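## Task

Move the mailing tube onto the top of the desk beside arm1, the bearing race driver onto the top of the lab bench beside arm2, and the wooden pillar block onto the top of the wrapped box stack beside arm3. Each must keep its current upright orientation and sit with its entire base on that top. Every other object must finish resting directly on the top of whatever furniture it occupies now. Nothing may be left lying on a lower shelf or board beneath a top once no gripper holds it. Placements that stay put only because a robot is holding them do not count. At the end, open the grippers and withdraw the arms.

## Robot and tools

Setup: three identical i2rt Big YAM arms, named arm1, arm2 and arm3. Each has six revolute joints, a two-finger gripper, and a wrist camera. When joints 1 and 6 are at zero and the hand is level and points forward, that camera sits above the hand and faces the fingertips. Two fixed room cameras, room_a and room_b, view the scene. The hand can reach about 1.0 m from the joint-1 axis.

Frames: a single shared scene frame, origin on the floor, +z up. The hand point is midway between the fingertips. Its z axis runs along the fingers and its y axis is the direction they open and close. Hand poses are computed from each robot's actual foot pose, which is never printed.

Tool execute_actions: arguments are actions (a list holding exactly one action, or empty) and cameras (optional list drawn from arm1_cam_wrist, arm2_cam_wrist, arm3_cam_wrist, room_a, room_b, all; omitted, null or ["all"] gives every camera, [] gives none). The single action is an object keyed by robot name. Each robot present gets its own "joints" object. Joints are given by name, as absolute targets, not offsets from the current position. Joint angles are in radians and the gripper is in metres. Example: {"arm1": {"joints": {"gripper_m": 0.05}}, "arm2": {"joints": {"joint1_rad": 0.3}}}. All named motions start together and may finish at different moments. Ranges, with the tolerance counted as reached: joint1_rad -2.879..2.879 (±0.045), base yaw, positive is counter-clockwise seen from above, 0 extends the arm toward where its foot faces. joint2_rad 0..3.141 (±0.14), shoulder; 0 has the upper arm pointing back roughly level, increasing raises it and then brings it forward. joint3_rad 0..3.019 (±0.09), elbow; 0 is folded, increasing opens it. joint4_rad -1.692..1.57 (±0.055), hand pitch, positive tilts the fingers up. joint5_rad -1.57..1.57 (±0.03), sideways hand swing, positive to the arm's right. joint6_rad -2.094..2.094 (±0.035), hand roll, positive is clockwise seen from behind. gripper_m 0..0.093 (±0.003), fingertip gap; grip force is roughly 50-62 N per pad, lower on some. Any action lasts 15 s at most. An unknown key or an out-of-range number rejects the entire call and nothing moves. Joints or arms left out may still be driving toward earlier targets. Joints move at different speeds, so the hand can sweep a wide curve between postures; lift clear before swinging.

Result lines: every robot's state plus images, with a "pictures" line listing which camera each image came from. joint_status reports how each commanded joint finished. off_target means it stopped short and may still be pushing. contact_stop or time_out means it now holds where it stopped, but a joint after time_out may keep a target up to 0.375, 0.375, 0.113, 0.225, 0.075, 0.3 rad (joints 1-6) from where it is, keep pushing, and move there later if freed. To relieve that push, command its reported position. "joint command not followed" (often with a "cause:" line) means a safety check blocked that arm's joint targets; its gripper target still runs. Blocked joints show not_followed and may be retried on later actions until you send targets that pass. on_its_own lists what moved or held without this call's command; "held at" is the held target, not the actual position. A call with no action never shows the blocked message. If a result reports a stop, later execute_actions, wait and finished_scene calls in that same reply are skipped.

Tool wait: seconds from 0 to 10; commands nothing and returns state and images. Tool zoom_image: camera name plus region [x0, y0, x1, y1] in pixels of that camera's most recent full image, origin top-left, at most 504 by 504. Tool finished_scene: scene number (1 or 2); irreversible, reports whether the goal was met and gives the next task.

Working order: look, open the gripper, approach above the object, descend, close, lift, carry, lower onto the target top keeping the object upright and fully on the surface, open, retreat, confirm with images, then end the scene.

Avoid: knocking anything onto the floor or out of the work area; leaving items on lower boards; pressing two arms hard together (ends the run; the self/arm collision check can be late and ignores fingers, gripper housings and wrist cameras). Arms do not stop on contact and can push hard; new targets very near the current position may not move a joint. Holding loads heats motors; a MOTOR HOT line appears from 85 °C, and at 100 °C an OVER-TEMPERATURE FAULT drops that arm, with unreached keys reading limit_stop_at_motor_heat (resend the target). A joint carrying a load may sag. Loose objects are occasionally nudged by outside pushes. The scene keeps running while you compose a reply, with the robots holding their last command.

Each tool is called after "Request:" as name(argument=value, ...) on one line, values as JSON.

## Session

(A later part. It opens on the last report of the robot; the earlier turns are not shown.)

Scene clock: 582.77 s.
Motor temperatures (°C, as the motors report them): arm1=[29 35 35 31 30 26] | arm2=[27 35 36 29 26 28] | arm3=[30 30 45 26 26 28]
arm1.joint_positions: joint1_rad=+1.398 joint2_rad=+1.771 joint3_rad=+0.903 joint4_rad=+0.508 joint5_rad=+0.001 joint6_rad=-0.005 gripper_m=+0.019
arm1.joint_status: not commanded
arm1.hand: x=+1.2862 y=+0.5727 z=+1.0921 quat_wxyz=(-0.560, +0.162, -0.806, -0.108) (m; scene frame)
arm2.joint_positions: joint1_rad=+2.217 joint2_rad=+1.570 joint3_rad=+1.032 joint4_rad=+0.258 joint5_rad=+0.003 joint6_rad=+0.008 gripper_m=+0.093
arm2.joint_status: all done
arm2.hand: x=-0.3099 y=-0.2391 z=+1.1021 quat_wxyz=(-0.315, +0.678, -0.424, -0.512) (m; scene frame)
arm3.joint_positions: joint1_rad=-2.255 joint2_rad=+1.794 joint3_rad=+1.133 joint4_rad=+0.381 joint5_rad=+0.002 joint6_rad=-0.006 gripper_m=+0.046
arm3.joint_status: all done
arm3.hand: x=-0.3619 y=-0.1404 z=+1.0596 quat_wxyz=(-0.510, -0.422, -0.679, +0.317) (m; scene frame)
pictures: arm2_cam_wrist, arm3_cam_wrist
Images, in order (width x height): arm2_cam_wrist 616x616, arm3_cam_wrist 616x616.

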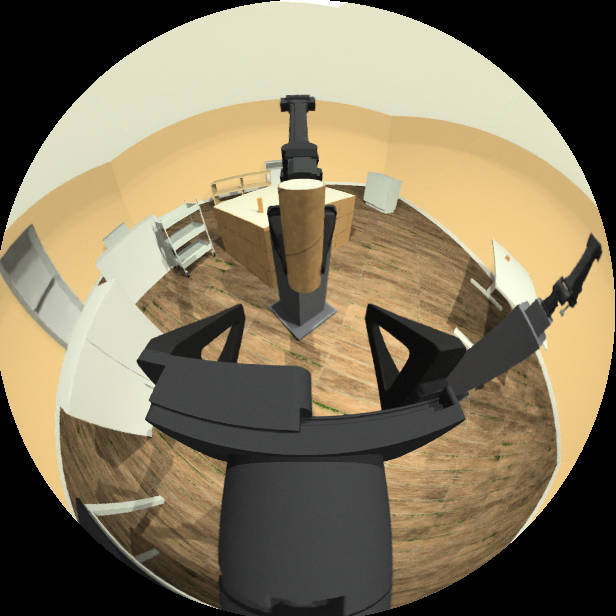

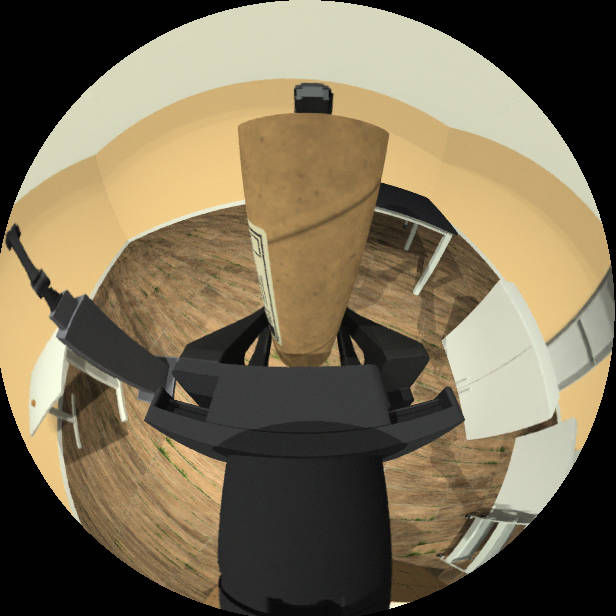

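Request:
execute_actions(actions=[{"arm1": {"joints": {"joint1_rad": -1.112}}, "arm2": {"joints": {"joint1_rad": 1.207, "joint2_rad": 1.62, "joint3_rad": 0.76, "joint4_rad": 0.74}}, "arm3": {"joints": {"joint1_rad": -1.27, "joint4_rad": 0.435}}}], cameras=["arm1_cam_wrist", "arm2_cam_wrist"])

Scene clock: 596.67 s.
Motor temperatures (°C, as the motors report them): arm1=[29 35 36 31 30 26] | arm2=[27 35 35 29 26 28] | arm3=[30 30 43 26 26 28]
arm1.joint_positions: joint1_rad=-1.118 joint2_rad=+1.771 joint3_rad=+0.903 joint4_rad=+0.511 joint5_rad=+0.003 joint6_rad=-0.004 gripper_m=+0.019
arm1.joint_status: all done
arm1.hand: x=+0.3554 y=-0.2153 z=+1.0907 quat_wxyz=(-0.276, -0.718, -0.400, +0.498) (m; scene frame)
arm2.joint_positions: joint1_rad=+1.209 joint2_rad=+1.630 joint3_rad=+0.760 joint4_rad=+0.711 joint5_rad=+0.000 joint6_rad=+0.008 gripper_m=+0.093
arm2.joint_status: all done
arm2.hand: x=+0.2937 y=-0.3113 z=+1.0305 quat_wxyz=(-0.564, +0.371, -0.665, -0.320) (m; scene frame)
arm3.joint_positions: joint1_rad=-1.264 joint2_rad=+1.797 joint3_rad=+1.133 joint4_rad=+0.409 joint5_rad=-0.002 joint6_rad=-0.006 gripper_m=+0.046
arm3.joint_status: all done
arm3.hand: x=+0.0307 y=+0.4108 z=+1.0688 quat_wxyz=(-0.612, -0.046, -0.789, +0.036) (m; scene frame)
pictures: arm1_cam_wrist, arm2_cam_wrist
Images, in order (width x height): arm1_cam_wrist 616x616, arm2_cam_wrist 616x616.

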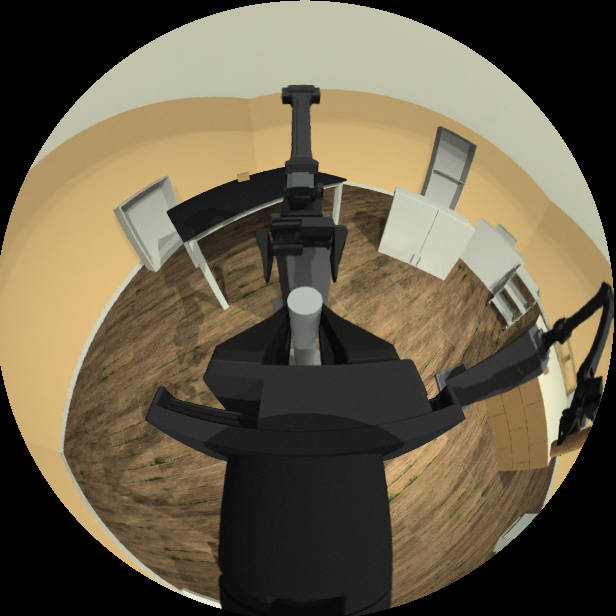

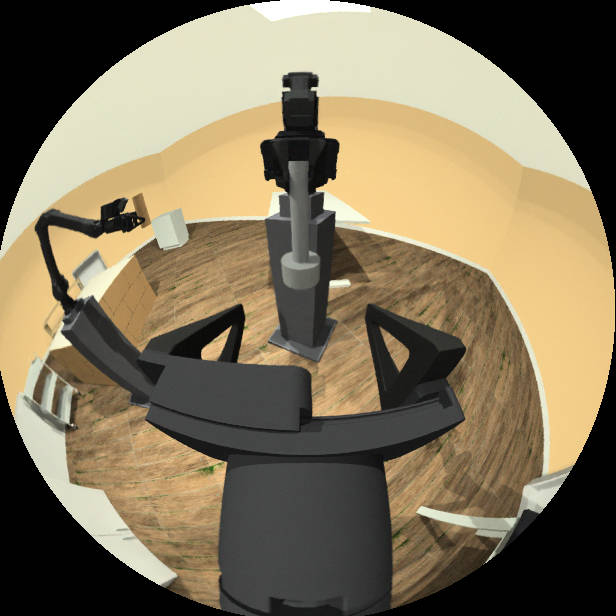

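Request:
zoom_image(camera="arm2_cam_wrist", region=[230, 130, 380, 300])

Region (230, 130, 380, 300) of arm2_cam_wrist's 616x616 image, scaled by 2.965, with more detail than that image has; it fills the left 445 columns of this view, and the rest is white.

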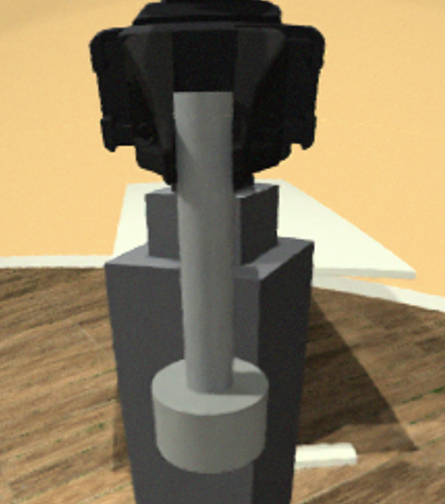

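Request:
execute_actions(actions=[{"arm2": {"joints": {"joint1_rad": 1.22, "joint2_rad": 1.822, "joint3_rad": 1.125, "joint4_rad": 0.555}}}], cameras=["arm1_cam_wrist", "arm2_cam_wrist"])

Scene clock: 624.27 s.
Motor temperatures (°C, as the motors report them): arm1=[29 35 36 31 30 26] | arm2=[27 35 35 29 26 28] | arm3=[30 30 42 26 26 28]
arm1.joint_positions: joint1_rad=-1.118 joint2_rad=+1.771 joint3_rad=+0.903 joint4_rad=+0.511 joint5_rad=+0.003 joint6_rad=-0.004 gripper_m=+0.019
arm1.joint_status: not commanded
arm1.hand: x=+0.3554 y=-0.2153 z=+1.0907 quat_wxyz=(-0.276, -0.718, -0.400, +0.498) (m; scene frame)
arm2.joint_positions: joint1_rad=+1.209 joint2_rad=+1.837 joint3_rad=+1.085 joint4_rad=+0.568 joint5_rad=+0.000 joint6_rad=+0.008 gripper_m=+0.093
arm2.joint_status: all done
arm2.hand: x=+0.3490 y=-0.2203 z=+1.0285 quat_wxyz=(-0.555, +0.375, -0.672, -0.315) (m; scene frame)
arm3.joint_positions: joint1_rad=-1.264 joint2_rad=+1.797 joint3_rad=+1.133 joint4_rad=+0.409 joint5_rad=-0.002 joint6_rad=-0.006 gripper_m=+0.046
arm3.joint_status: not commanded
arm3.hand: x=+0.0307 y=+0.4108 z=+1.0688 quat_wxyz=(-0.612, -0.046, -0.789, +0.036) (m; scene frame)
pictures: arm1_cam_wrist, arm2_cam_wrist
Images, in order (width x height): arm1_cam_wrist 616x616, arm2_cam_wrist 616x616.

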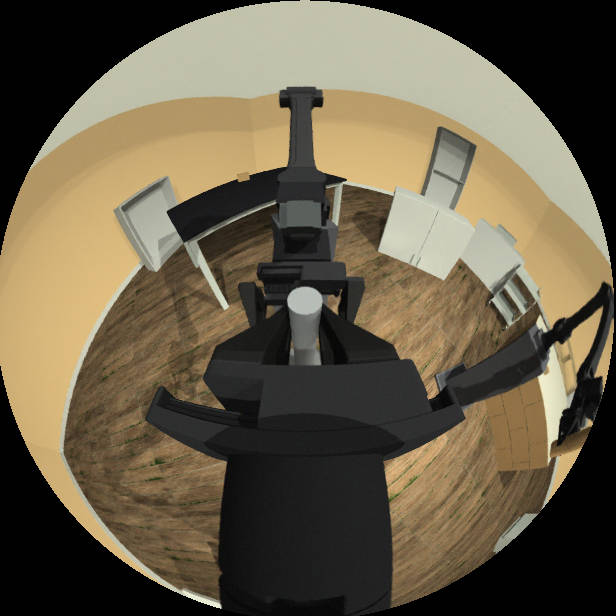

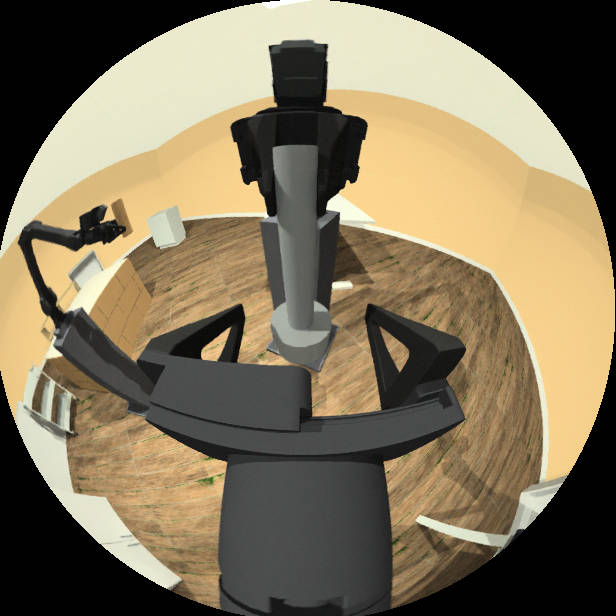

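Request:
execute_actions(actions=[{"arm2": {"joints": {"joint3_rad": 1.175, "joint4_rad": 0.525}}}], cameras=["arm1_cam_wrist", "arm2_cam_wrist"])

Scene clock: 634.97 s.
Motor temperatures (°C, as the motors report them): arm1=[29 35 36 31 30 26] | arm2=[27 35 36 29 26 28] | arm3=[30 30 42 26 26 28]
arm1.joint_positions: joint1_rad=-1.118 joint2_rad=+1.771 joint3_rad=+0.903 joint4_rad=+0.511 joint5_rad=+0.003 joint6_rad=-0.004 gripper_m=+0.019
arm1.joint_status: not commanded
arm1.hand: x=+0.3554 y=-0.2153 z=+1.0907 quat_wxyz=(-0.276, -0.718, -0.400, +0.498) (m; scene frame)
arm2.joint_positions: joint1_rad=+1.209 joint2_rad=+1.837 joint3_rad=+1.124 joint4_rad=+0.541 joint5_rad=+0.000 joint6_rad=+0.008 gripper_m=+0.093
arm2.joint_status: all done
arm2.hand: x=+0.3546 y=-0.2112 z=+1.0428 quat_wxyz=(-0.560, +0.373, -0.669, -0.317) (m; scene frame)
arm3.joint_positions: joint1_rad=-1.264 joint2_rad=+1.797 joint3_rad=+1.133 joint4_rad=+0.409 joint5_rad=-0.002 joint6_rad=-0.006 gripper_m=+0.046
arm3.joint_status: not commanded
arm3.hand: x=+0.0307 y=+0.4108 z=+1.0688 quat_wxyz=(-0.612, -0.046, -0.789, +0.036) (m; scene frame)
pictures: arm1_cam_wrist, arm2_cam_wrist
Images, in order (width x height): arm1_cam_wrist 616x616, arm2_cam_wrist 616x616.

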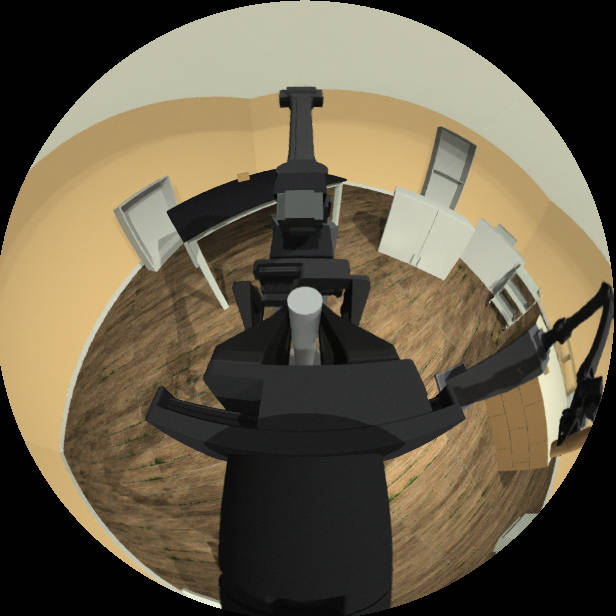

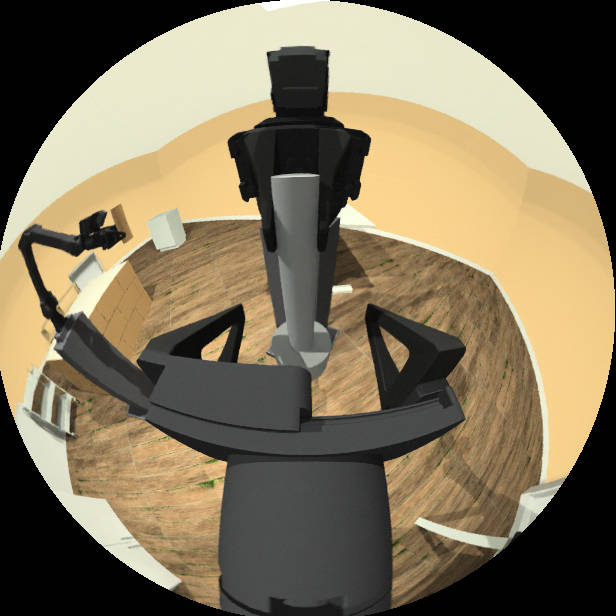

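Request:
execute_actions(actions=[{"arm2": {"joints": {"joint2_rad": 1.875, "joint3_rad": 1.21}}}], cameras=["arm2_cam_wrist"])

Scene clock: 642.80 s.
Motor temperatures (°C, as the motors report them): arm1=[29 35 36 31 30 26] | arm2=[27 35 37 29 26 28] | arm3=[30 30 42 26 26 28]
arm1.joint_positions: joint1_rad=-1.118 joint2_rad=+1.771 joint3_rad=+0.903 joint4_rad=+0.511 joint5_rad=+0.003 joint6_rad=-0.004 gripper_m=+0.019
arm1.joint_status: not commanded
arm1.hand: x=+0.3554 y=-0.2153 z=+1.0907 quat_wxyz=(-0.276, -0.718, -0.400, +0.498) (m; scene frame)
arm2.joint_positions: joint1_rad=+1.209 joint2_rad=+1.857 joint3_rad=+1.158 joint4_rad=+0.540 joint5_rad=+0.000 joint6_rad=+0.008 gripper_m=+0.093
arm2.joint_status: all done
arm2.hand: x=+0.3601 y=-0.2020 z=+1.0464 quat_wxyz=(-0.564, +0.371, -0.665, -0.320) (m; scene frame)
arm3.joint_positions: joint1_rad=-1.264 joint2_rad=+1.797 joint3_rad=+1.133 joint4_rad=+0.409 joint5_rad=-0.002 joint6_rad=-0.006 gripper_m=+0.046
arm3.joint_status: not commanded
arm3.hand: x=+0.0307 y=+0.4108 z=+1.0688 quat_wxyz=(-0.612, -0.046, -0.789, +0.036) (m; scene frame)
pictures: arm2_cam_wrist
Images, in order (width x height): arm2_cam_wrist 616x616.

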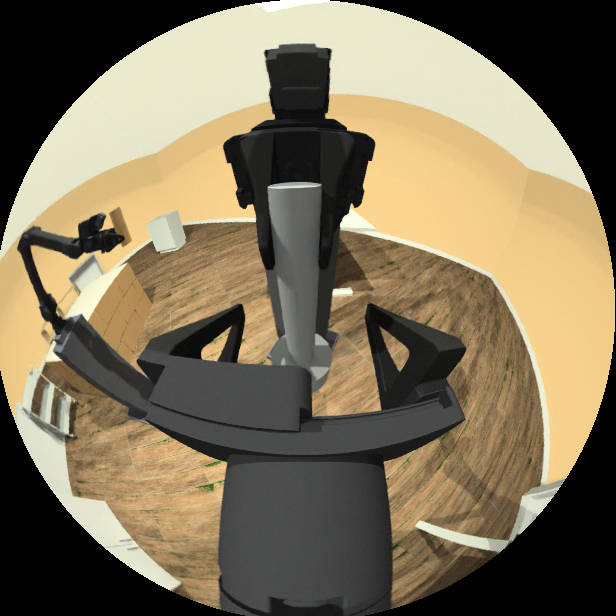

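Request:
execute_actions(actions=[{"arm2": {"joints": {"gripper_m": 0.004}}}], cameras=["arm1_cam_wrist", "arm2_cam_wrist"])

Scene clock: 647.70 s.
Motor temperatures (°C, as the motors report them): arm1=[29 35 36 31 30 26] | arm2=[27 35 38 29 26 28] | arm3=[30 30 42 26 26 28]
arm1.joint_positions: joint1_rad=-1.116 joint2_rad=+1.771 joint3_rad=+0.903 joint4_rad=+0.511 joint5_rad=+0.001 joint6_rad=-0.002 gripper_m=+0.019
arm1.joint_status: not commanded
arm1.hand: x=+0.3567 y=-0.2161 z=+1.0907 quat_wxyz=(-0.278, -0.718, -0.401, +0.498) (m; scene frame)
arm2.joint_positions: joint1_rad=+1.210 joint2_rad=+1.857 joint3_rad=+1.158 joint4_rad=+0.540 joint5_rad=-0.002 joint6_rad=+0.007 gripper_m=+0.019
arm2.joint_status: gripper_m off_target (ended at +0.019, target +0.004)
arm2.hand: x=+0.3586 y=-0.2011 z=+1.0464 quat_wxyz=(-0.563, +0.372, -0.664, -0.321) (m; scene frame)
arm3.joint_positions: joint1_rad=-1.264 joint2_rad=+1.797 joint3_rad=+1.133 joint4_rad=+0.409 joint5_rad=-0.002 joint6_rad=-0.006 gripper_m=+0.046
arm3.joint_status: not commanded
arm3.hand: x=+0.0307 y=+0.4108 z=+1.0688 quat_wxyz=(-0.612, -0.046, -0.789, +0.036) (m; scene frame)
pictures: arm1_cam_wrist, arm2_cam_wrist
Images, in order (width x height): arm1_cam_wrist 616x616, arm2_cam_wrist 616x616.

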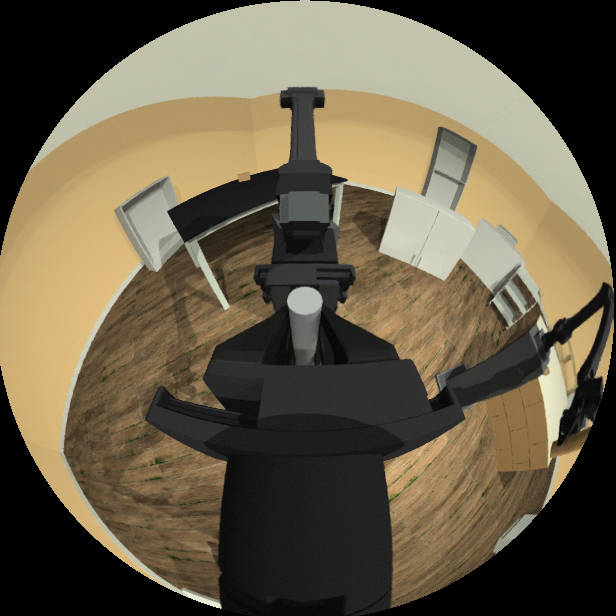

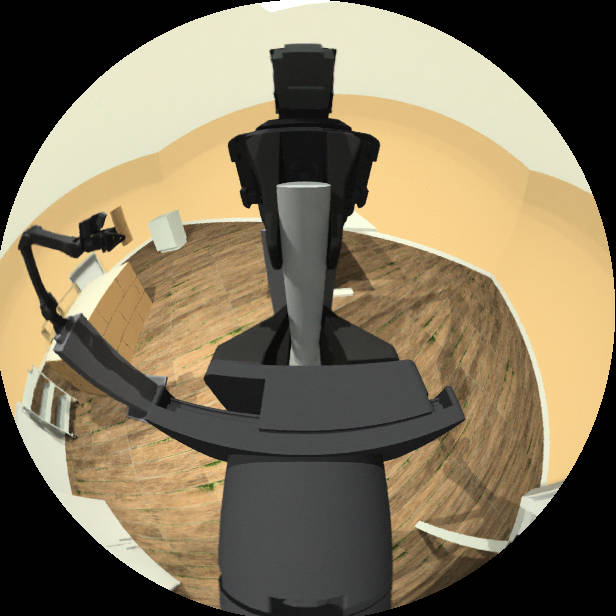

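Request:
execute_actions(actions=[{"arm1": {"joints": {"gripper_m": 0.093}}}], cameras=[])

Request:
execute_actions(actions=[{"arm1": {"joints": {"joint2_rad": 1.61, "joint3_rad": 0.745, "joint4_rad": 0.615}}, "arm2": {"joints": {"joint3_rad": 0.96, "joint4_rad": 0.76}}}], cameras=["arm1_cam_wrist", "arm2_cam_wrist"])

Scene clock: 691.70 s.
Motor temperatures (°C, as the motors report them): arm1=[29 36 37 31 30 26] | arm2=[27 35 40 29 26 28] | arm3=[30 30 41 26 26 28]
arm1.joint_positions: joint1_rad=-1.116 joint2_rad=+1.760 joint3_rad=+0.903 joint4_rad=+0.533 joint5_rad=+0.001 joint6_rad=-0.002 gripper_m=+0.093
arm1.joint_status: all done
arm1.hand: x=+0.3557 y=-0.2178 z=+1.1022 quat_wxyz=(-0.284, -0.709, -0.396, +0.509) (m; scene frame)
arm2.joint_positions: joint1_rad=+1.210 joint2_rad=+1.912 joint3_rad=+1.158 joint4_rad=+0.517 joint5_rad=-0.002 joint6_rad=+0.007 gripper_m=+0.019
arm2.joint_status: not commanded
arm2.hand: x=+0.3591 y=-0.2004 z=+1.0022 quat_wxyz=(-0.537, +0.384, -0.686, -0.306) (m; scene frame)
arm3.joint_positions: joint1_rad=-1.264 joint2_rad=+1.797 joint3_rad=+1.133 joint4_rad=+0.409 joint5_rad=-0.002 joint6_rad=-0.006 gripper_m=+0.046
arm3.joint_status: not commanded
arm3.hand: x=+0.0307 y=+0.4108 z=+1.0688 quat_wxyz=(-0.612, -0.046, -0.789, +0.036) (m; scene frame)
pictures: none
No camera images: the call's "cameras" was empty. Leave "cameras" out to get every camera's image.

Scene clock: 692.80 s.
Motor temperatures (°C, as the motors report them): arm1=[29 35 36 31 30 26] | arm2=[27 35 40 29 26 28] | arm3=[30 30 41 26 26 28]
arm1.joint_positions: joint1_rad=-1.116 joint2_rad=+1.597 joint3_rad=+0.753 joint4_rad=+0.601 joint5_rad=+0.001 joint6_rad=-0.002 gripper_m=+0.093
arm1.joint_status: all done
arm1.hand: x=+0.3821 y=-0.1748 z=+1.1426 quat_wxyz=(-0.300, -0.688, -0.384, +0.538) (m; scene frame)
arm2.joint_positions: joint1_rad=+1.210 joint2_rad=+1.913 joint3_rad=+0.932 joint4_rad=+0.705 joint5_rad=-0.002 joint6_rad=+0.007 gripper_m=+0.019
arm2.joint_status: all done
arm2.hand: x=+0.3238 y=-0.2587 z=+0.9369 quat_wxyz=(-0.524, +0.390, -0.696, -0.298) (m; scene frame)
arm3.joint_positions: joint1_rad=-1.264 joint2_rad=+1.797 joint3_rad=+1.133 joint4_rad=+0.409 joint5_rad=-0.002 joint6_rad=-0.006 gripper_m=+0.046
arm3.joint_status: not commanded
arm3.hand: x=+0.0307 y=+0.4108 z=+1.0688 quat_wxyz=(-0.612, -0.046, -0.789, +0.036) (m; scene frame)
pictures: arm1_cam_wrist, arm2_cam_wrist
Images, in order (width x height): arm1_cam_wrist 616x616, arm2_cam_wrist 616x616.

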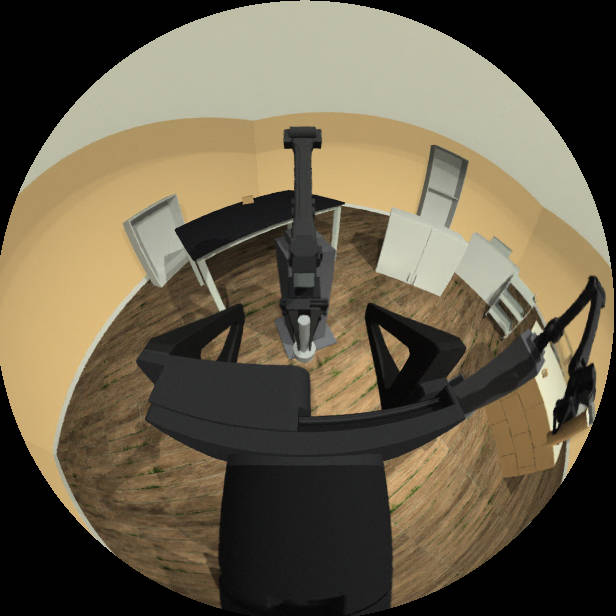

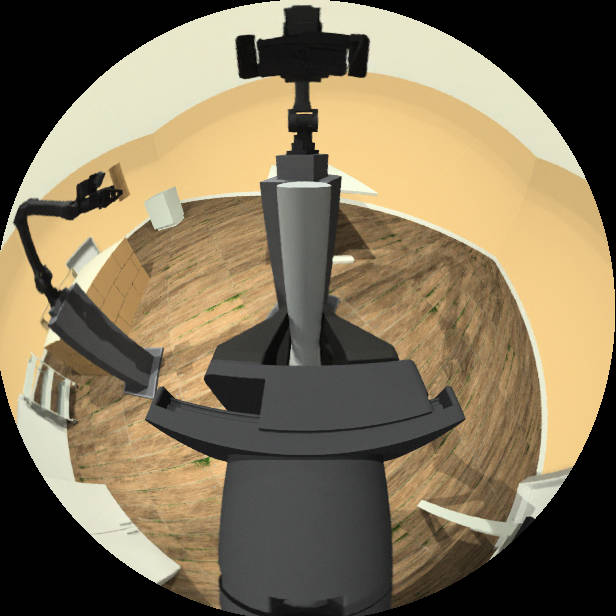

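Request:
execute_actions(actions=[{"arm1": {"joints": {"joint1_rad": -2.258}}, "arm2": {"joints": {"joint1_rad": -0.85, "joint2_rad": 2.05, "joint4_rad": 1.06}}}], cameras=["arm1_cam_wrist", "arm2_cam_wrist", "room_b"])

Scene clock: 706.10 s.
Motor temperatures (°C, as the motors report them): arm1=[29 35 36 31 30 26] | arm2=[27 36 38 30 26 28] | arm3=[30 30 41 26 26 28]
arm1.joint_positions: joint1_rad=-2.262 joint2_rad=+1.597 joint3_rad=+0.753 joint4_rad=+0.601 joint5_rad=+0.001 joint6_rad=-0.002 gripper_m=+0.093
arm1.joint_status: all done
arm1.hand: x=+0.1061 y=+0.4053 z=+1.1417 quat_wxyz=(+0.041, -0.787, +0.050, +0.614) (m; scene frame)
arm2.joint_positions: joint1_rad=-0.862 joint2_rad=+2.104 joint3_rad=+0.938 joint4_rad=+1.007 joint5_rad=+0.003 joint6_rad=+0.007 gripper_m=+0.019
arm2.joint_status: all done
arm2.hand: x=+0.3141 y=-1.4019 z=+0.8903 quat_wxyz=(-0.563, -0.383, -0.657, +0.323) (m; scene frame)
arm3.joint_positions: joint1_rad=-1.264 joint2_rad=+1.797 joint3_rad=+1.133 joint4_rad=+0.409 joint5_rad=-0.002 joint6_rad=-0.006 gripper_m=+0.046
arm3.joint_status: not commanded
arm3.hand: x=+0.0307 y=+0.4108 z=+1.0688 quat_wxyz=(-0.612, -0.046, -0.789, +0.036) (m; scene frame)
pictures: arm1_cam_wrist, arm2_cam_wrist, room_b
Images, in order (width x height): arm1_cam_wrist 616x616, arm2_cam_wrist 616x616, room_b 504x504.

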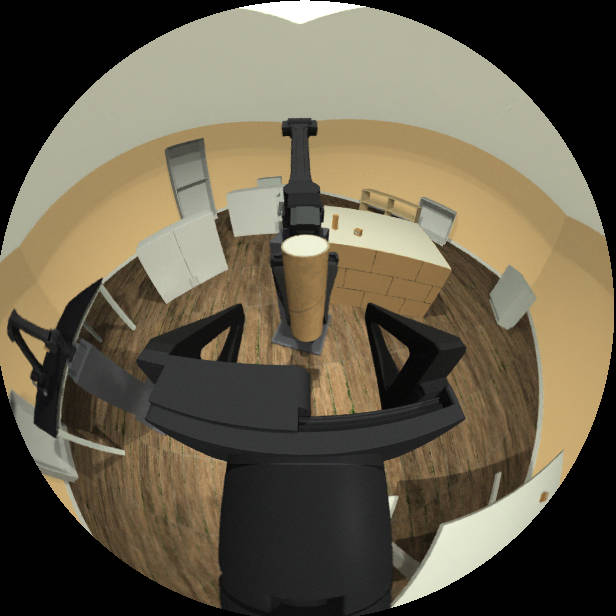

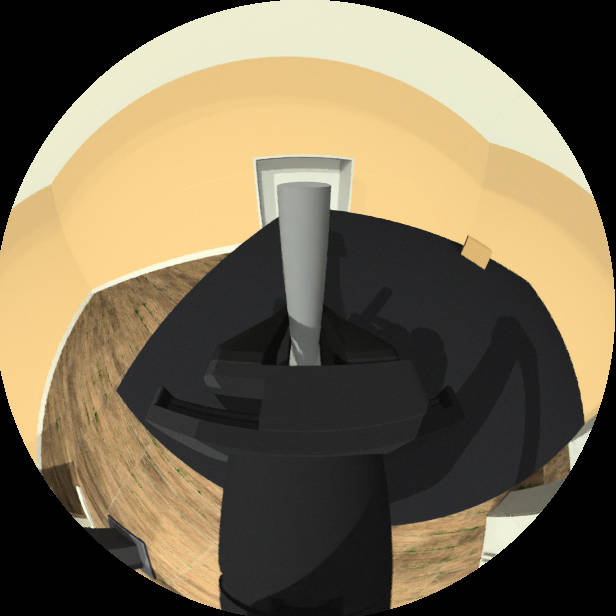

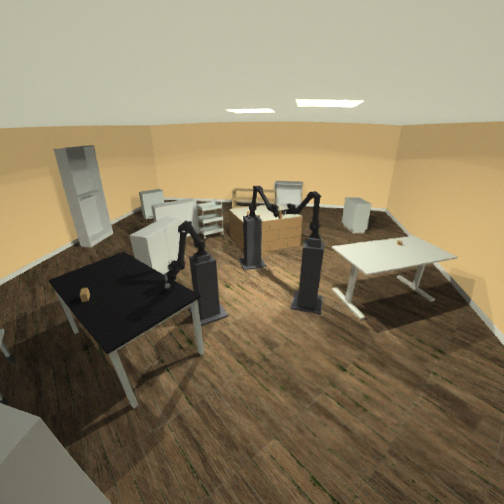

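Request:
execute_actions(actions=[{"arm1": {"joints": {"joint2_rad": 1.81, "joint3_rad": 1.03}}, "arm2": {"joints": {"joint2_rad": 2.13, "joint4_rad": 1.14}}}], cameras=["arm1_cam_wrist", "arm3_cam_wrist", "room_b"])

Request:
zoom_image(camera="room_b", region=[130, 250, 210, 310])

Scene clock: 738.40 s.
Motor temperatures (°C, as the motors report them): arm1=[29 35 35 31 30 26] | arm2=[27 37 35 30 26 28] | arm3=[30 31 41 26 26 28]
arm1.joint_positions: joint1_rad=-2.262 joint2_rad=+1.811 joint3_rad=+0.992 joint4_rad=+0.602 joint5_rad=+0.001 joint6_rad=-0.002 gripper_m=+0.093
arm1.joint_status: all done
arm1.hand: x=+0.0203 y=+0.4164 z=+1.1287 quat_wxyz=(+0.041, -0.779, +0.049, +0.624) (m; scene frame)
arm2.joint_positions: joint1_rad=-0.862 joint2_rad=+2.157 joint3_rad=+0.938 joint4_rad=+1.085 joint5_rad=+0.003 joint6_rad=+0.007 gripper_m=+0.019
arm2.joint_status: joint4_rad time_out (moved +0.078 of +0.133); the others done
arm2.on_its_own: joint4_rad reads +1.085 and still pushes toward +1.140 since a time_out
arm2.hand: x=+0.3127 y=-1.3995 z=+0.8749 quat_wxyz=(-0.571, -0.379, -0.650, +0.328) (m; scene frame)
arm3.joint_positions: joint1_rad=-1.264 joint2_rad=+1.797 joint3_rad=+1.133 joint4_rad=+0.409 joint5_rad=-0.002 joint6_rad=-0.006 gripper_m=+0.046
arm3.joint_status: not commanded
arm3.hand: x=+0.0307 y=+0.4108 z=+1.0688 quat_wxyz=(-0.612, -0.046, -0.789, +0.036) (m; scene frame)
pictures: arm1_cam_wrist, arm3_cam_wrist, room_b
Images, in order (width x height): arm1_cam_wrist 616x616, arm3_cam_wrist 616x616, room_b 504x504.

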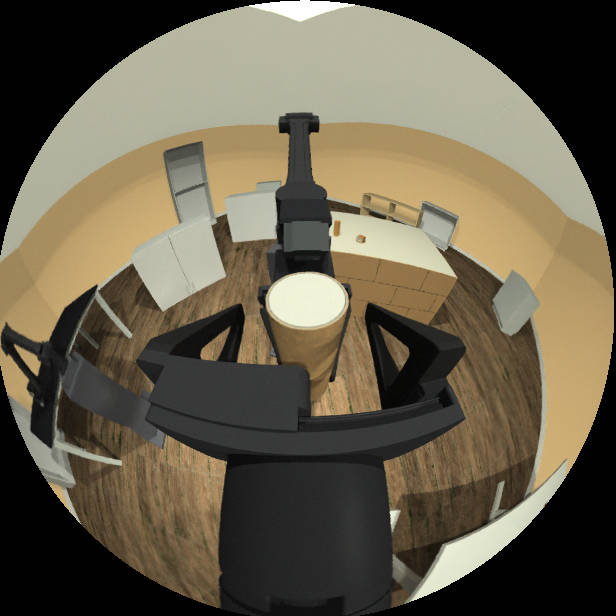

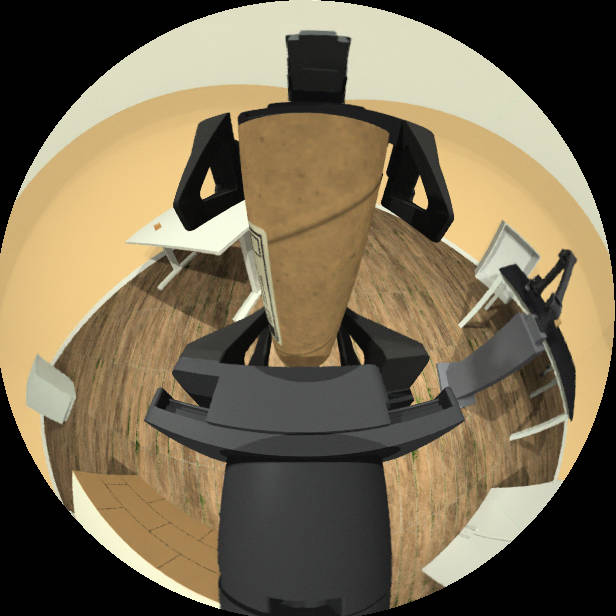

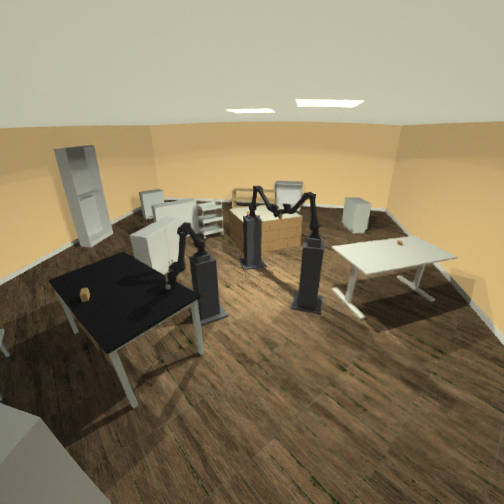

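Region (130, 250, 210, 310) of room_b's 504x504 image, scaled by 6.300, with more detail than that image has; it fills the top 378 rows of this view, and the rest is white.

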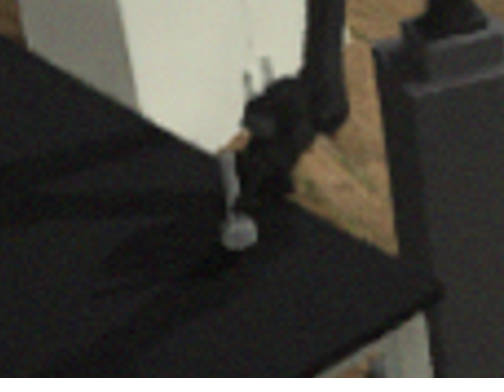

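Request:
execute_actions(actions=[{"arm1": {"joints": {"gripper_m": 0.03}}, "arm2": {"joints": {"joint2_rad": 2.17, "joint3_rad": 1.02}}}], cameras=["arm1_cam_wrist", "room_b"])

Request:
zoom_image(camera="room_b", region=[130, 250, 210, 310])

Scene clock: 751.60 s.
Motor temperatures (°C, as the motors report them): arm1=[29 35 37 31 30 26] | arm2=[27 37 35 30 26 28] | arm3=[30 31 41 26 26 28]
arm1.joint_positions: joint1_rad=-2.262 joint2_rad=+1.811 joint3_rad=+0.992 joint4_rad=+0.602 joint5_rad=+0.003 joint6_rad=-0.002 gripper_m=+0.046
arm1.joint_status: gripper_m off_target (ended at +0.046, target +0.030)
arm1.hand: x=+0.0204 y=+0.4167 z=+1.1287 quat_wxyz=(+0.042, -0.779, +0.050, +0.624) (m; scene frame)
arm2.joint_positions: joint1_rad=-0.862 joint2_rad=+2.194 joint3_rad=+0.962 joint4_rad=+1.086 joint5_rad=+0.003 joint6_rad=+0.007 gripper_m=+0.019
arm2.joint_status: all done
arm2.hand: x=+0.3153 y=-1.4039 z=+0.8610 quat_wxyz=(-0.567, -0.381, -0.653, +0.326) (m; scene frame)
arm3.joint_positions: joint1_rad=-1.265 joint2_rad=+1.797 joint3_rad=+1.133 joint4_rad=+0.410 joint5_rad=+0.001 joint6_rad=-0.004 gripper_m=+0.046
arm3.joint_status: not commanded
arm3.hand: x=+0.0306 y=+0.4094 z=+1.0689 quat_wxyz=(-0.612, -0.048, -0.788, +0.037) (m; scene frame)
pictures: arm1_cam_wrist, room_b
Images, in order (width x height): arm1_cam_wrist 616x616, room_b 504x504.

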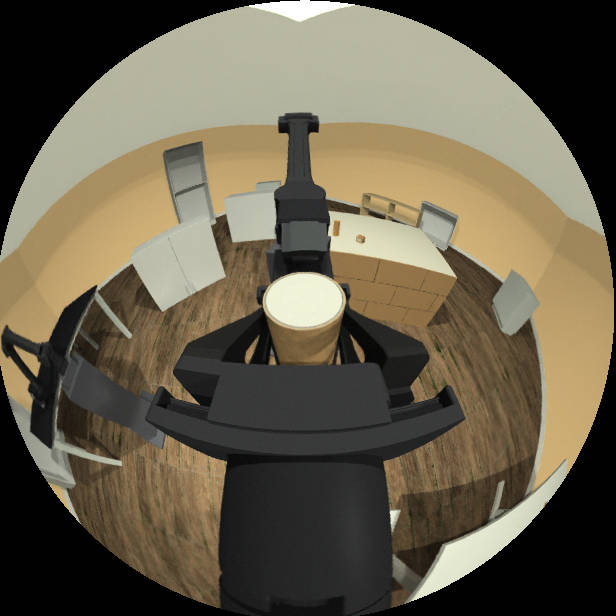

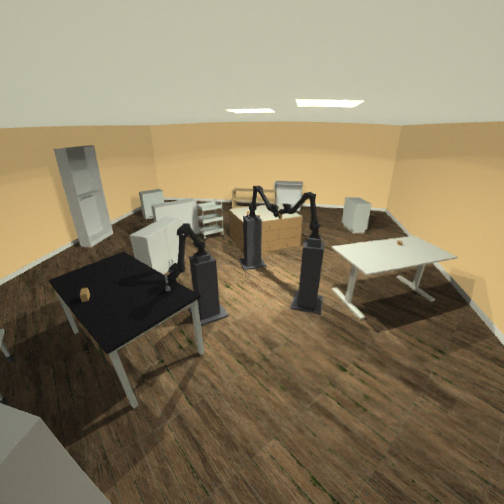

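Region (130, 250, 210, 310) of room_b's 504x504 image, scaled by 6.300, with more detail than that image has; it fills the top 378 rows of this view, and the rest is white.

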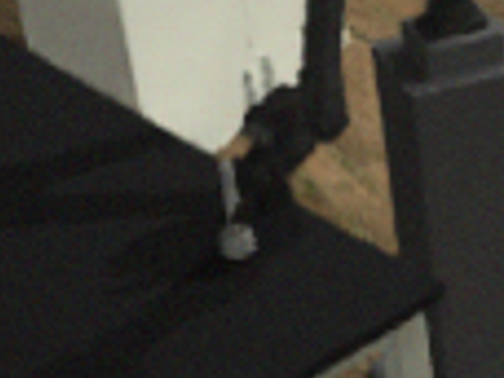

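Request:
execute_actions(actions=[{"arm3": {"joints": {"gripper_m": 0.093}}, "arm2": {"joints": {"joint2_rad": 2.21, "joint3_rad": 1.045}}}], cameras=["room_b"])

Request:
zoom_image(camera="room_b", region=[130, 250, 210, 310])

Scene clock: 756.60 s.
Motor temperatures (°C, as the motors report them): arm1=[29 35 37 31 30 26] | arm2=[27 37 36 30 26 28] | arm3=[30 31 41 26 26 28]
arm1.joint_positions: joint1_rad=-2.262 joint2_rad=+1.811 joint3_rad=+0.992 joint4_rad=+0.602 joint5_rad=+0.003 joint6_rad=-0.002 gripper_m=+0.046
arm1.joint_status: not commanded
arm1.hand: x=+0.0203 y=+0.4166 z=+1.1287 quat_wxyz=(+0.042, -0.779, +0.050, +0.624) (m; scene frame)
arm2.joint_positions: joint1_rad=-0.862 joint2_rad=+2.233 joint3_rad=+0.994 joint4_rad=+1.086 joint5_rad=+0.003 joint6_rad=+0.007 gripper_m=+0.019
arm2.joint_status: all done
arm2.hand: x=+0.3188 y=-1.4101 z=+0.8470 quat_wxyz=(-0.565, -0.382, -0.656, +0.325) (m; scene frame)
arm3.joint_positions: joint1_rad=-1.265 joint2_rad=+1.797 joint3_rad=+1.133 joint4_rad=+0.410 joint5_rad=+0.001 joint6_rad=-0.004 gripper_m=+0.093
arm3.joint_status: all done
arm3.hand: x=+0.0306 y=+0.4094 z=+1.0689 quat_wxyz=(-0.612, -0.048, -0.788, +0.037) (m; scene frame)
pictures: room_b
Images, in order (width x height): room_b 504x504.

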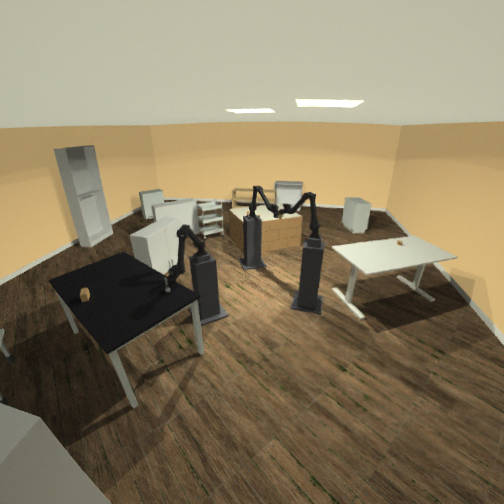

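Region (130, 250, 210, 310) of room_b's 504x504 image, scaled by 6.300, with more detail than that image has; it fills the top 378 rows of this view, and the rest is white.

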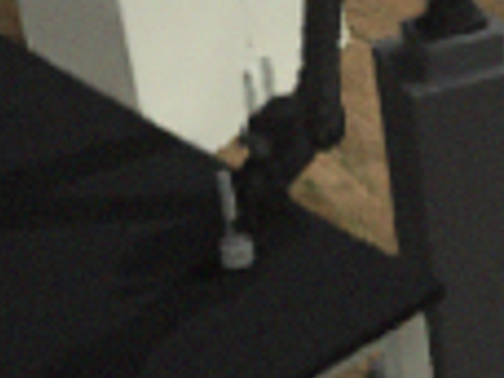

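Request:
execute_actions(actions=[{"arm1": {"joints": {"joint2_rad": 1.65, "joint3_rad": 0.84}}, "arm3": {"joints": {"joint3_rad": 0.95, "joint4_rad": 0.60}}, "arm2": {"joints": {"joint2_rad": 2.23}}}], cameras=["arm3_cam_wrist", "room_b"])

Request:
zoom_image(camera="room_b", region=[130, 250, 210, 310])

Scene clock: 763.30 s.
Motor temperatures (°C, as the motors report them): arm1=[29 35 37 31 30 26] | arm2=[27 37 36 30 26 28] | arm3=[30 31 41 26 26 28]
arm1.joint_positions: joint1_rad=-2.262 joint2_rad=+1.641 joint3_rad=+0.849 joint4_rad=+0.602 joint5_rad=+0.003 joint6_rad=-0.002 gripper_m=+0.046
arm1.joint_status: all done
arm1.hand: x=+0.0728 y=+0.4099 z=+1.1639 quat_wxyz=(+0.042, -0.770, +0.049, +0.634) (m; scene frame)
arm2.joint_positions: joint1_rad=-0.862 joint2_rad=+2.244 joint3_rad=+0.994 joint4_rad=+1.089 joint5_rad=+0.003 joint6_rad=+0.007 gripper_m=+0.019
arm2.joint_status: all done
arm2.hand: x=+0.3181 y=-1.4088 z=+0.8402 quat_wxyz=(-0.562, -0.383, -0.658, +0.323) (m; scene frame)
arm3.joint_positions: joint1_rad=-1.265 joint2_rad=+1.800 joint3_rad=+0.947 joint4_rad=+0.574 joint5_rad=+0.001 joint6_rad=-0.004 gripper_m=+0.093
arm3.joint_status: all done
arm3.hand: x=-0.0188 y=+0.4158 z=+1.0104 quat_wxyz=(-0.603, -0.048, -0.795, +0.036) (m; scene frame)
pictures: arm3_cam_wrist, room_b
Images, in order (width x height): arm3_cam_wrist 616x616, room_b 504x504.

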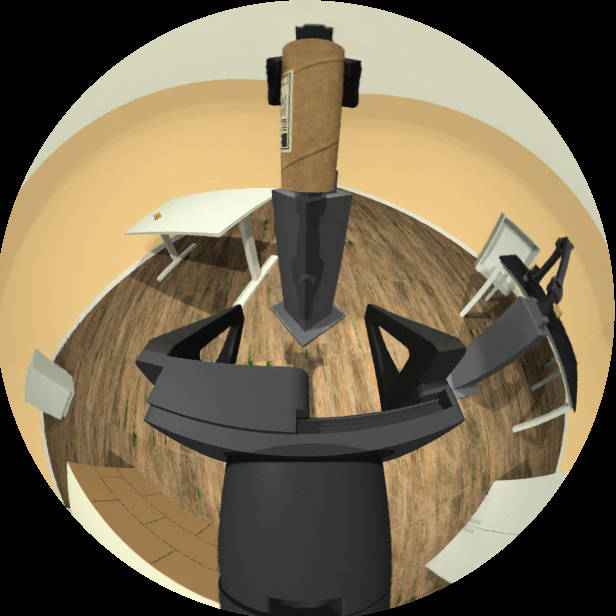

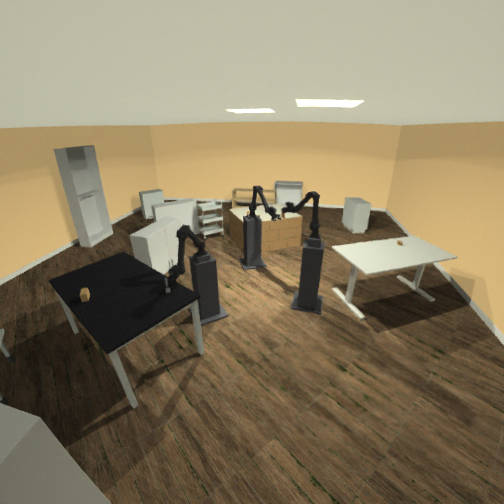

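Region (130, 250, 210, 310) of room_b's 504x504 image, scaled by 6.300, with more detail than that image has; it fills the top 378 rows of this view, and the rest is white.

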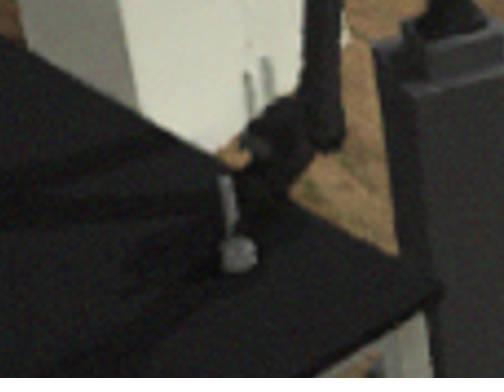

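Request:
execute_actions(actions=[])

Scene clock: 793.10 s.
Motor temperatures (°C, as the motors report them): arm1=[29 35 36 31 30 26] | arm2=[27 37 36 30 26 28] | arm3=[30 30 41 27 26 28]
arm1.joint_positions: joint1_rad=-2.262 joint2_rad=+1.641 joint3_rad=+0.849 joint4_rad=+0.602 joint5_rad=+0.003 joint6_rad=-0.002 gripper_m=+0.046
arm1.joint_status: all done
arm1.hand: x=+0.0728 y=+0.4099 z=+1.1639 quat_wxyz=(+0.042, -0.770, +0.049, +0.634) (m; scene frame)
arm2.joint_positions: joint1_rad=-0.862 joint2_rad=+2.244 joint3_rad=+0.994 joint4_rad=+1.089 joint5_rad=+0.003 joint6_rad=+0.007 gripper_m=+0.019
arm2.joint_status: all done
arm2.hand: x=+0.3181 y=-1.4088 z=+0.8402 quat_wxyz=(-0.562, -0.383, -0.658, +0.323) (m; scene frame)
arm3.joint_positions: joint1_rad=-1.265 joint2_rad=+1.800 joint3_rad=+0.947 joint4_rad=+0.574 joint5_rad=+0.001 joint6_rad=-0.004 gripper_m=+0.093
arm3.joint_status: all done
arm3.hand: x=-0.0188 y=+0.4158 z=+1.0104 quat_wxyz=(-0.603, -0.048, -0.795, +0.036) (m; scene frame)
pictures: arm1_cam_wrist, arm2_cam_wrist, arm3_cam_wrist, room_a, room_b
Images, in order (width x height): arm1_cam_wrist 616x616, arm2_cam_wrist 616x616, arm3_cam_wrist 616x616, room_a 504x504, room_b 504x504.

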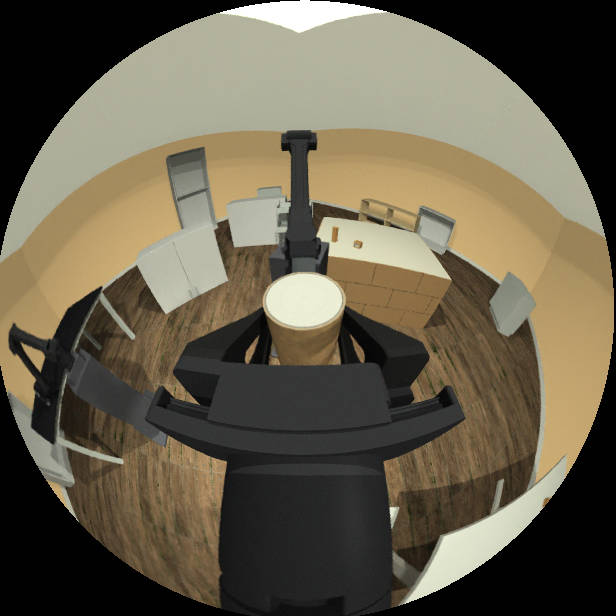

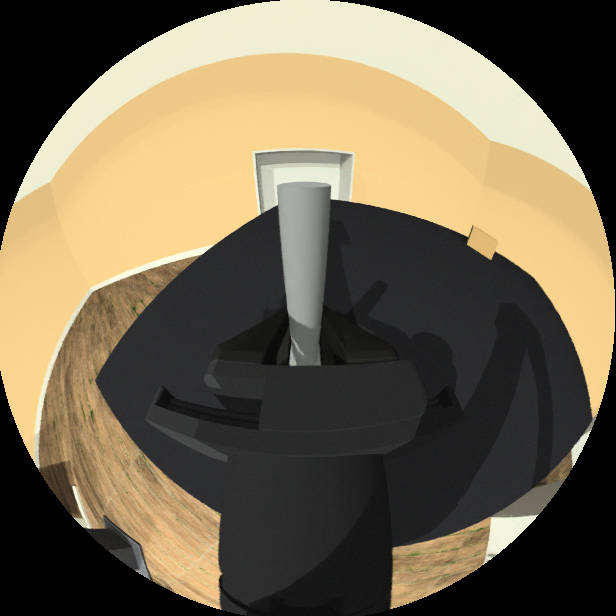

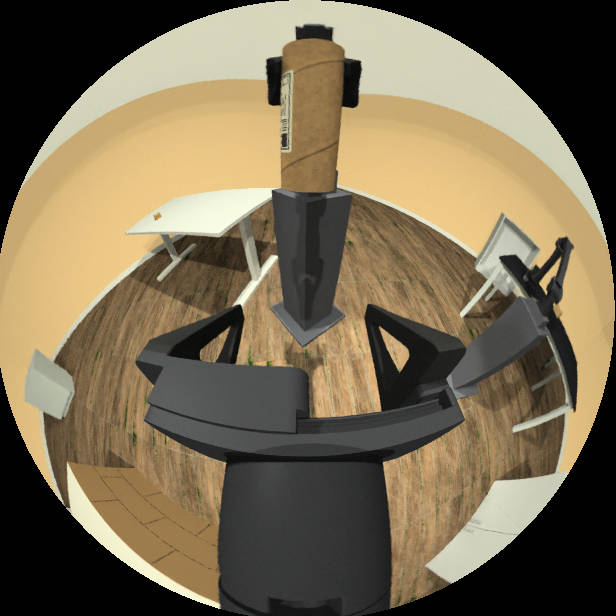

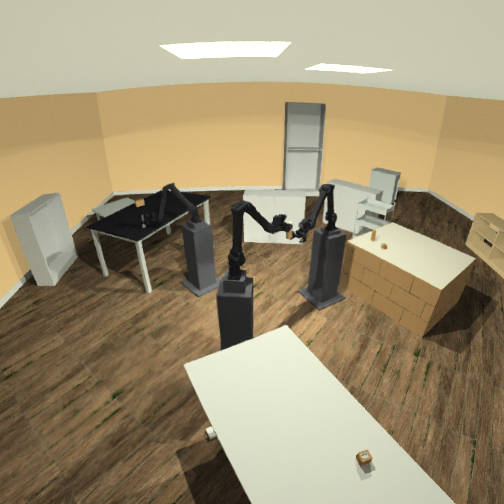

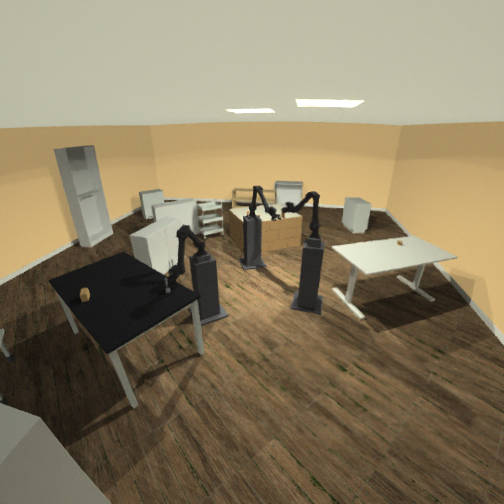

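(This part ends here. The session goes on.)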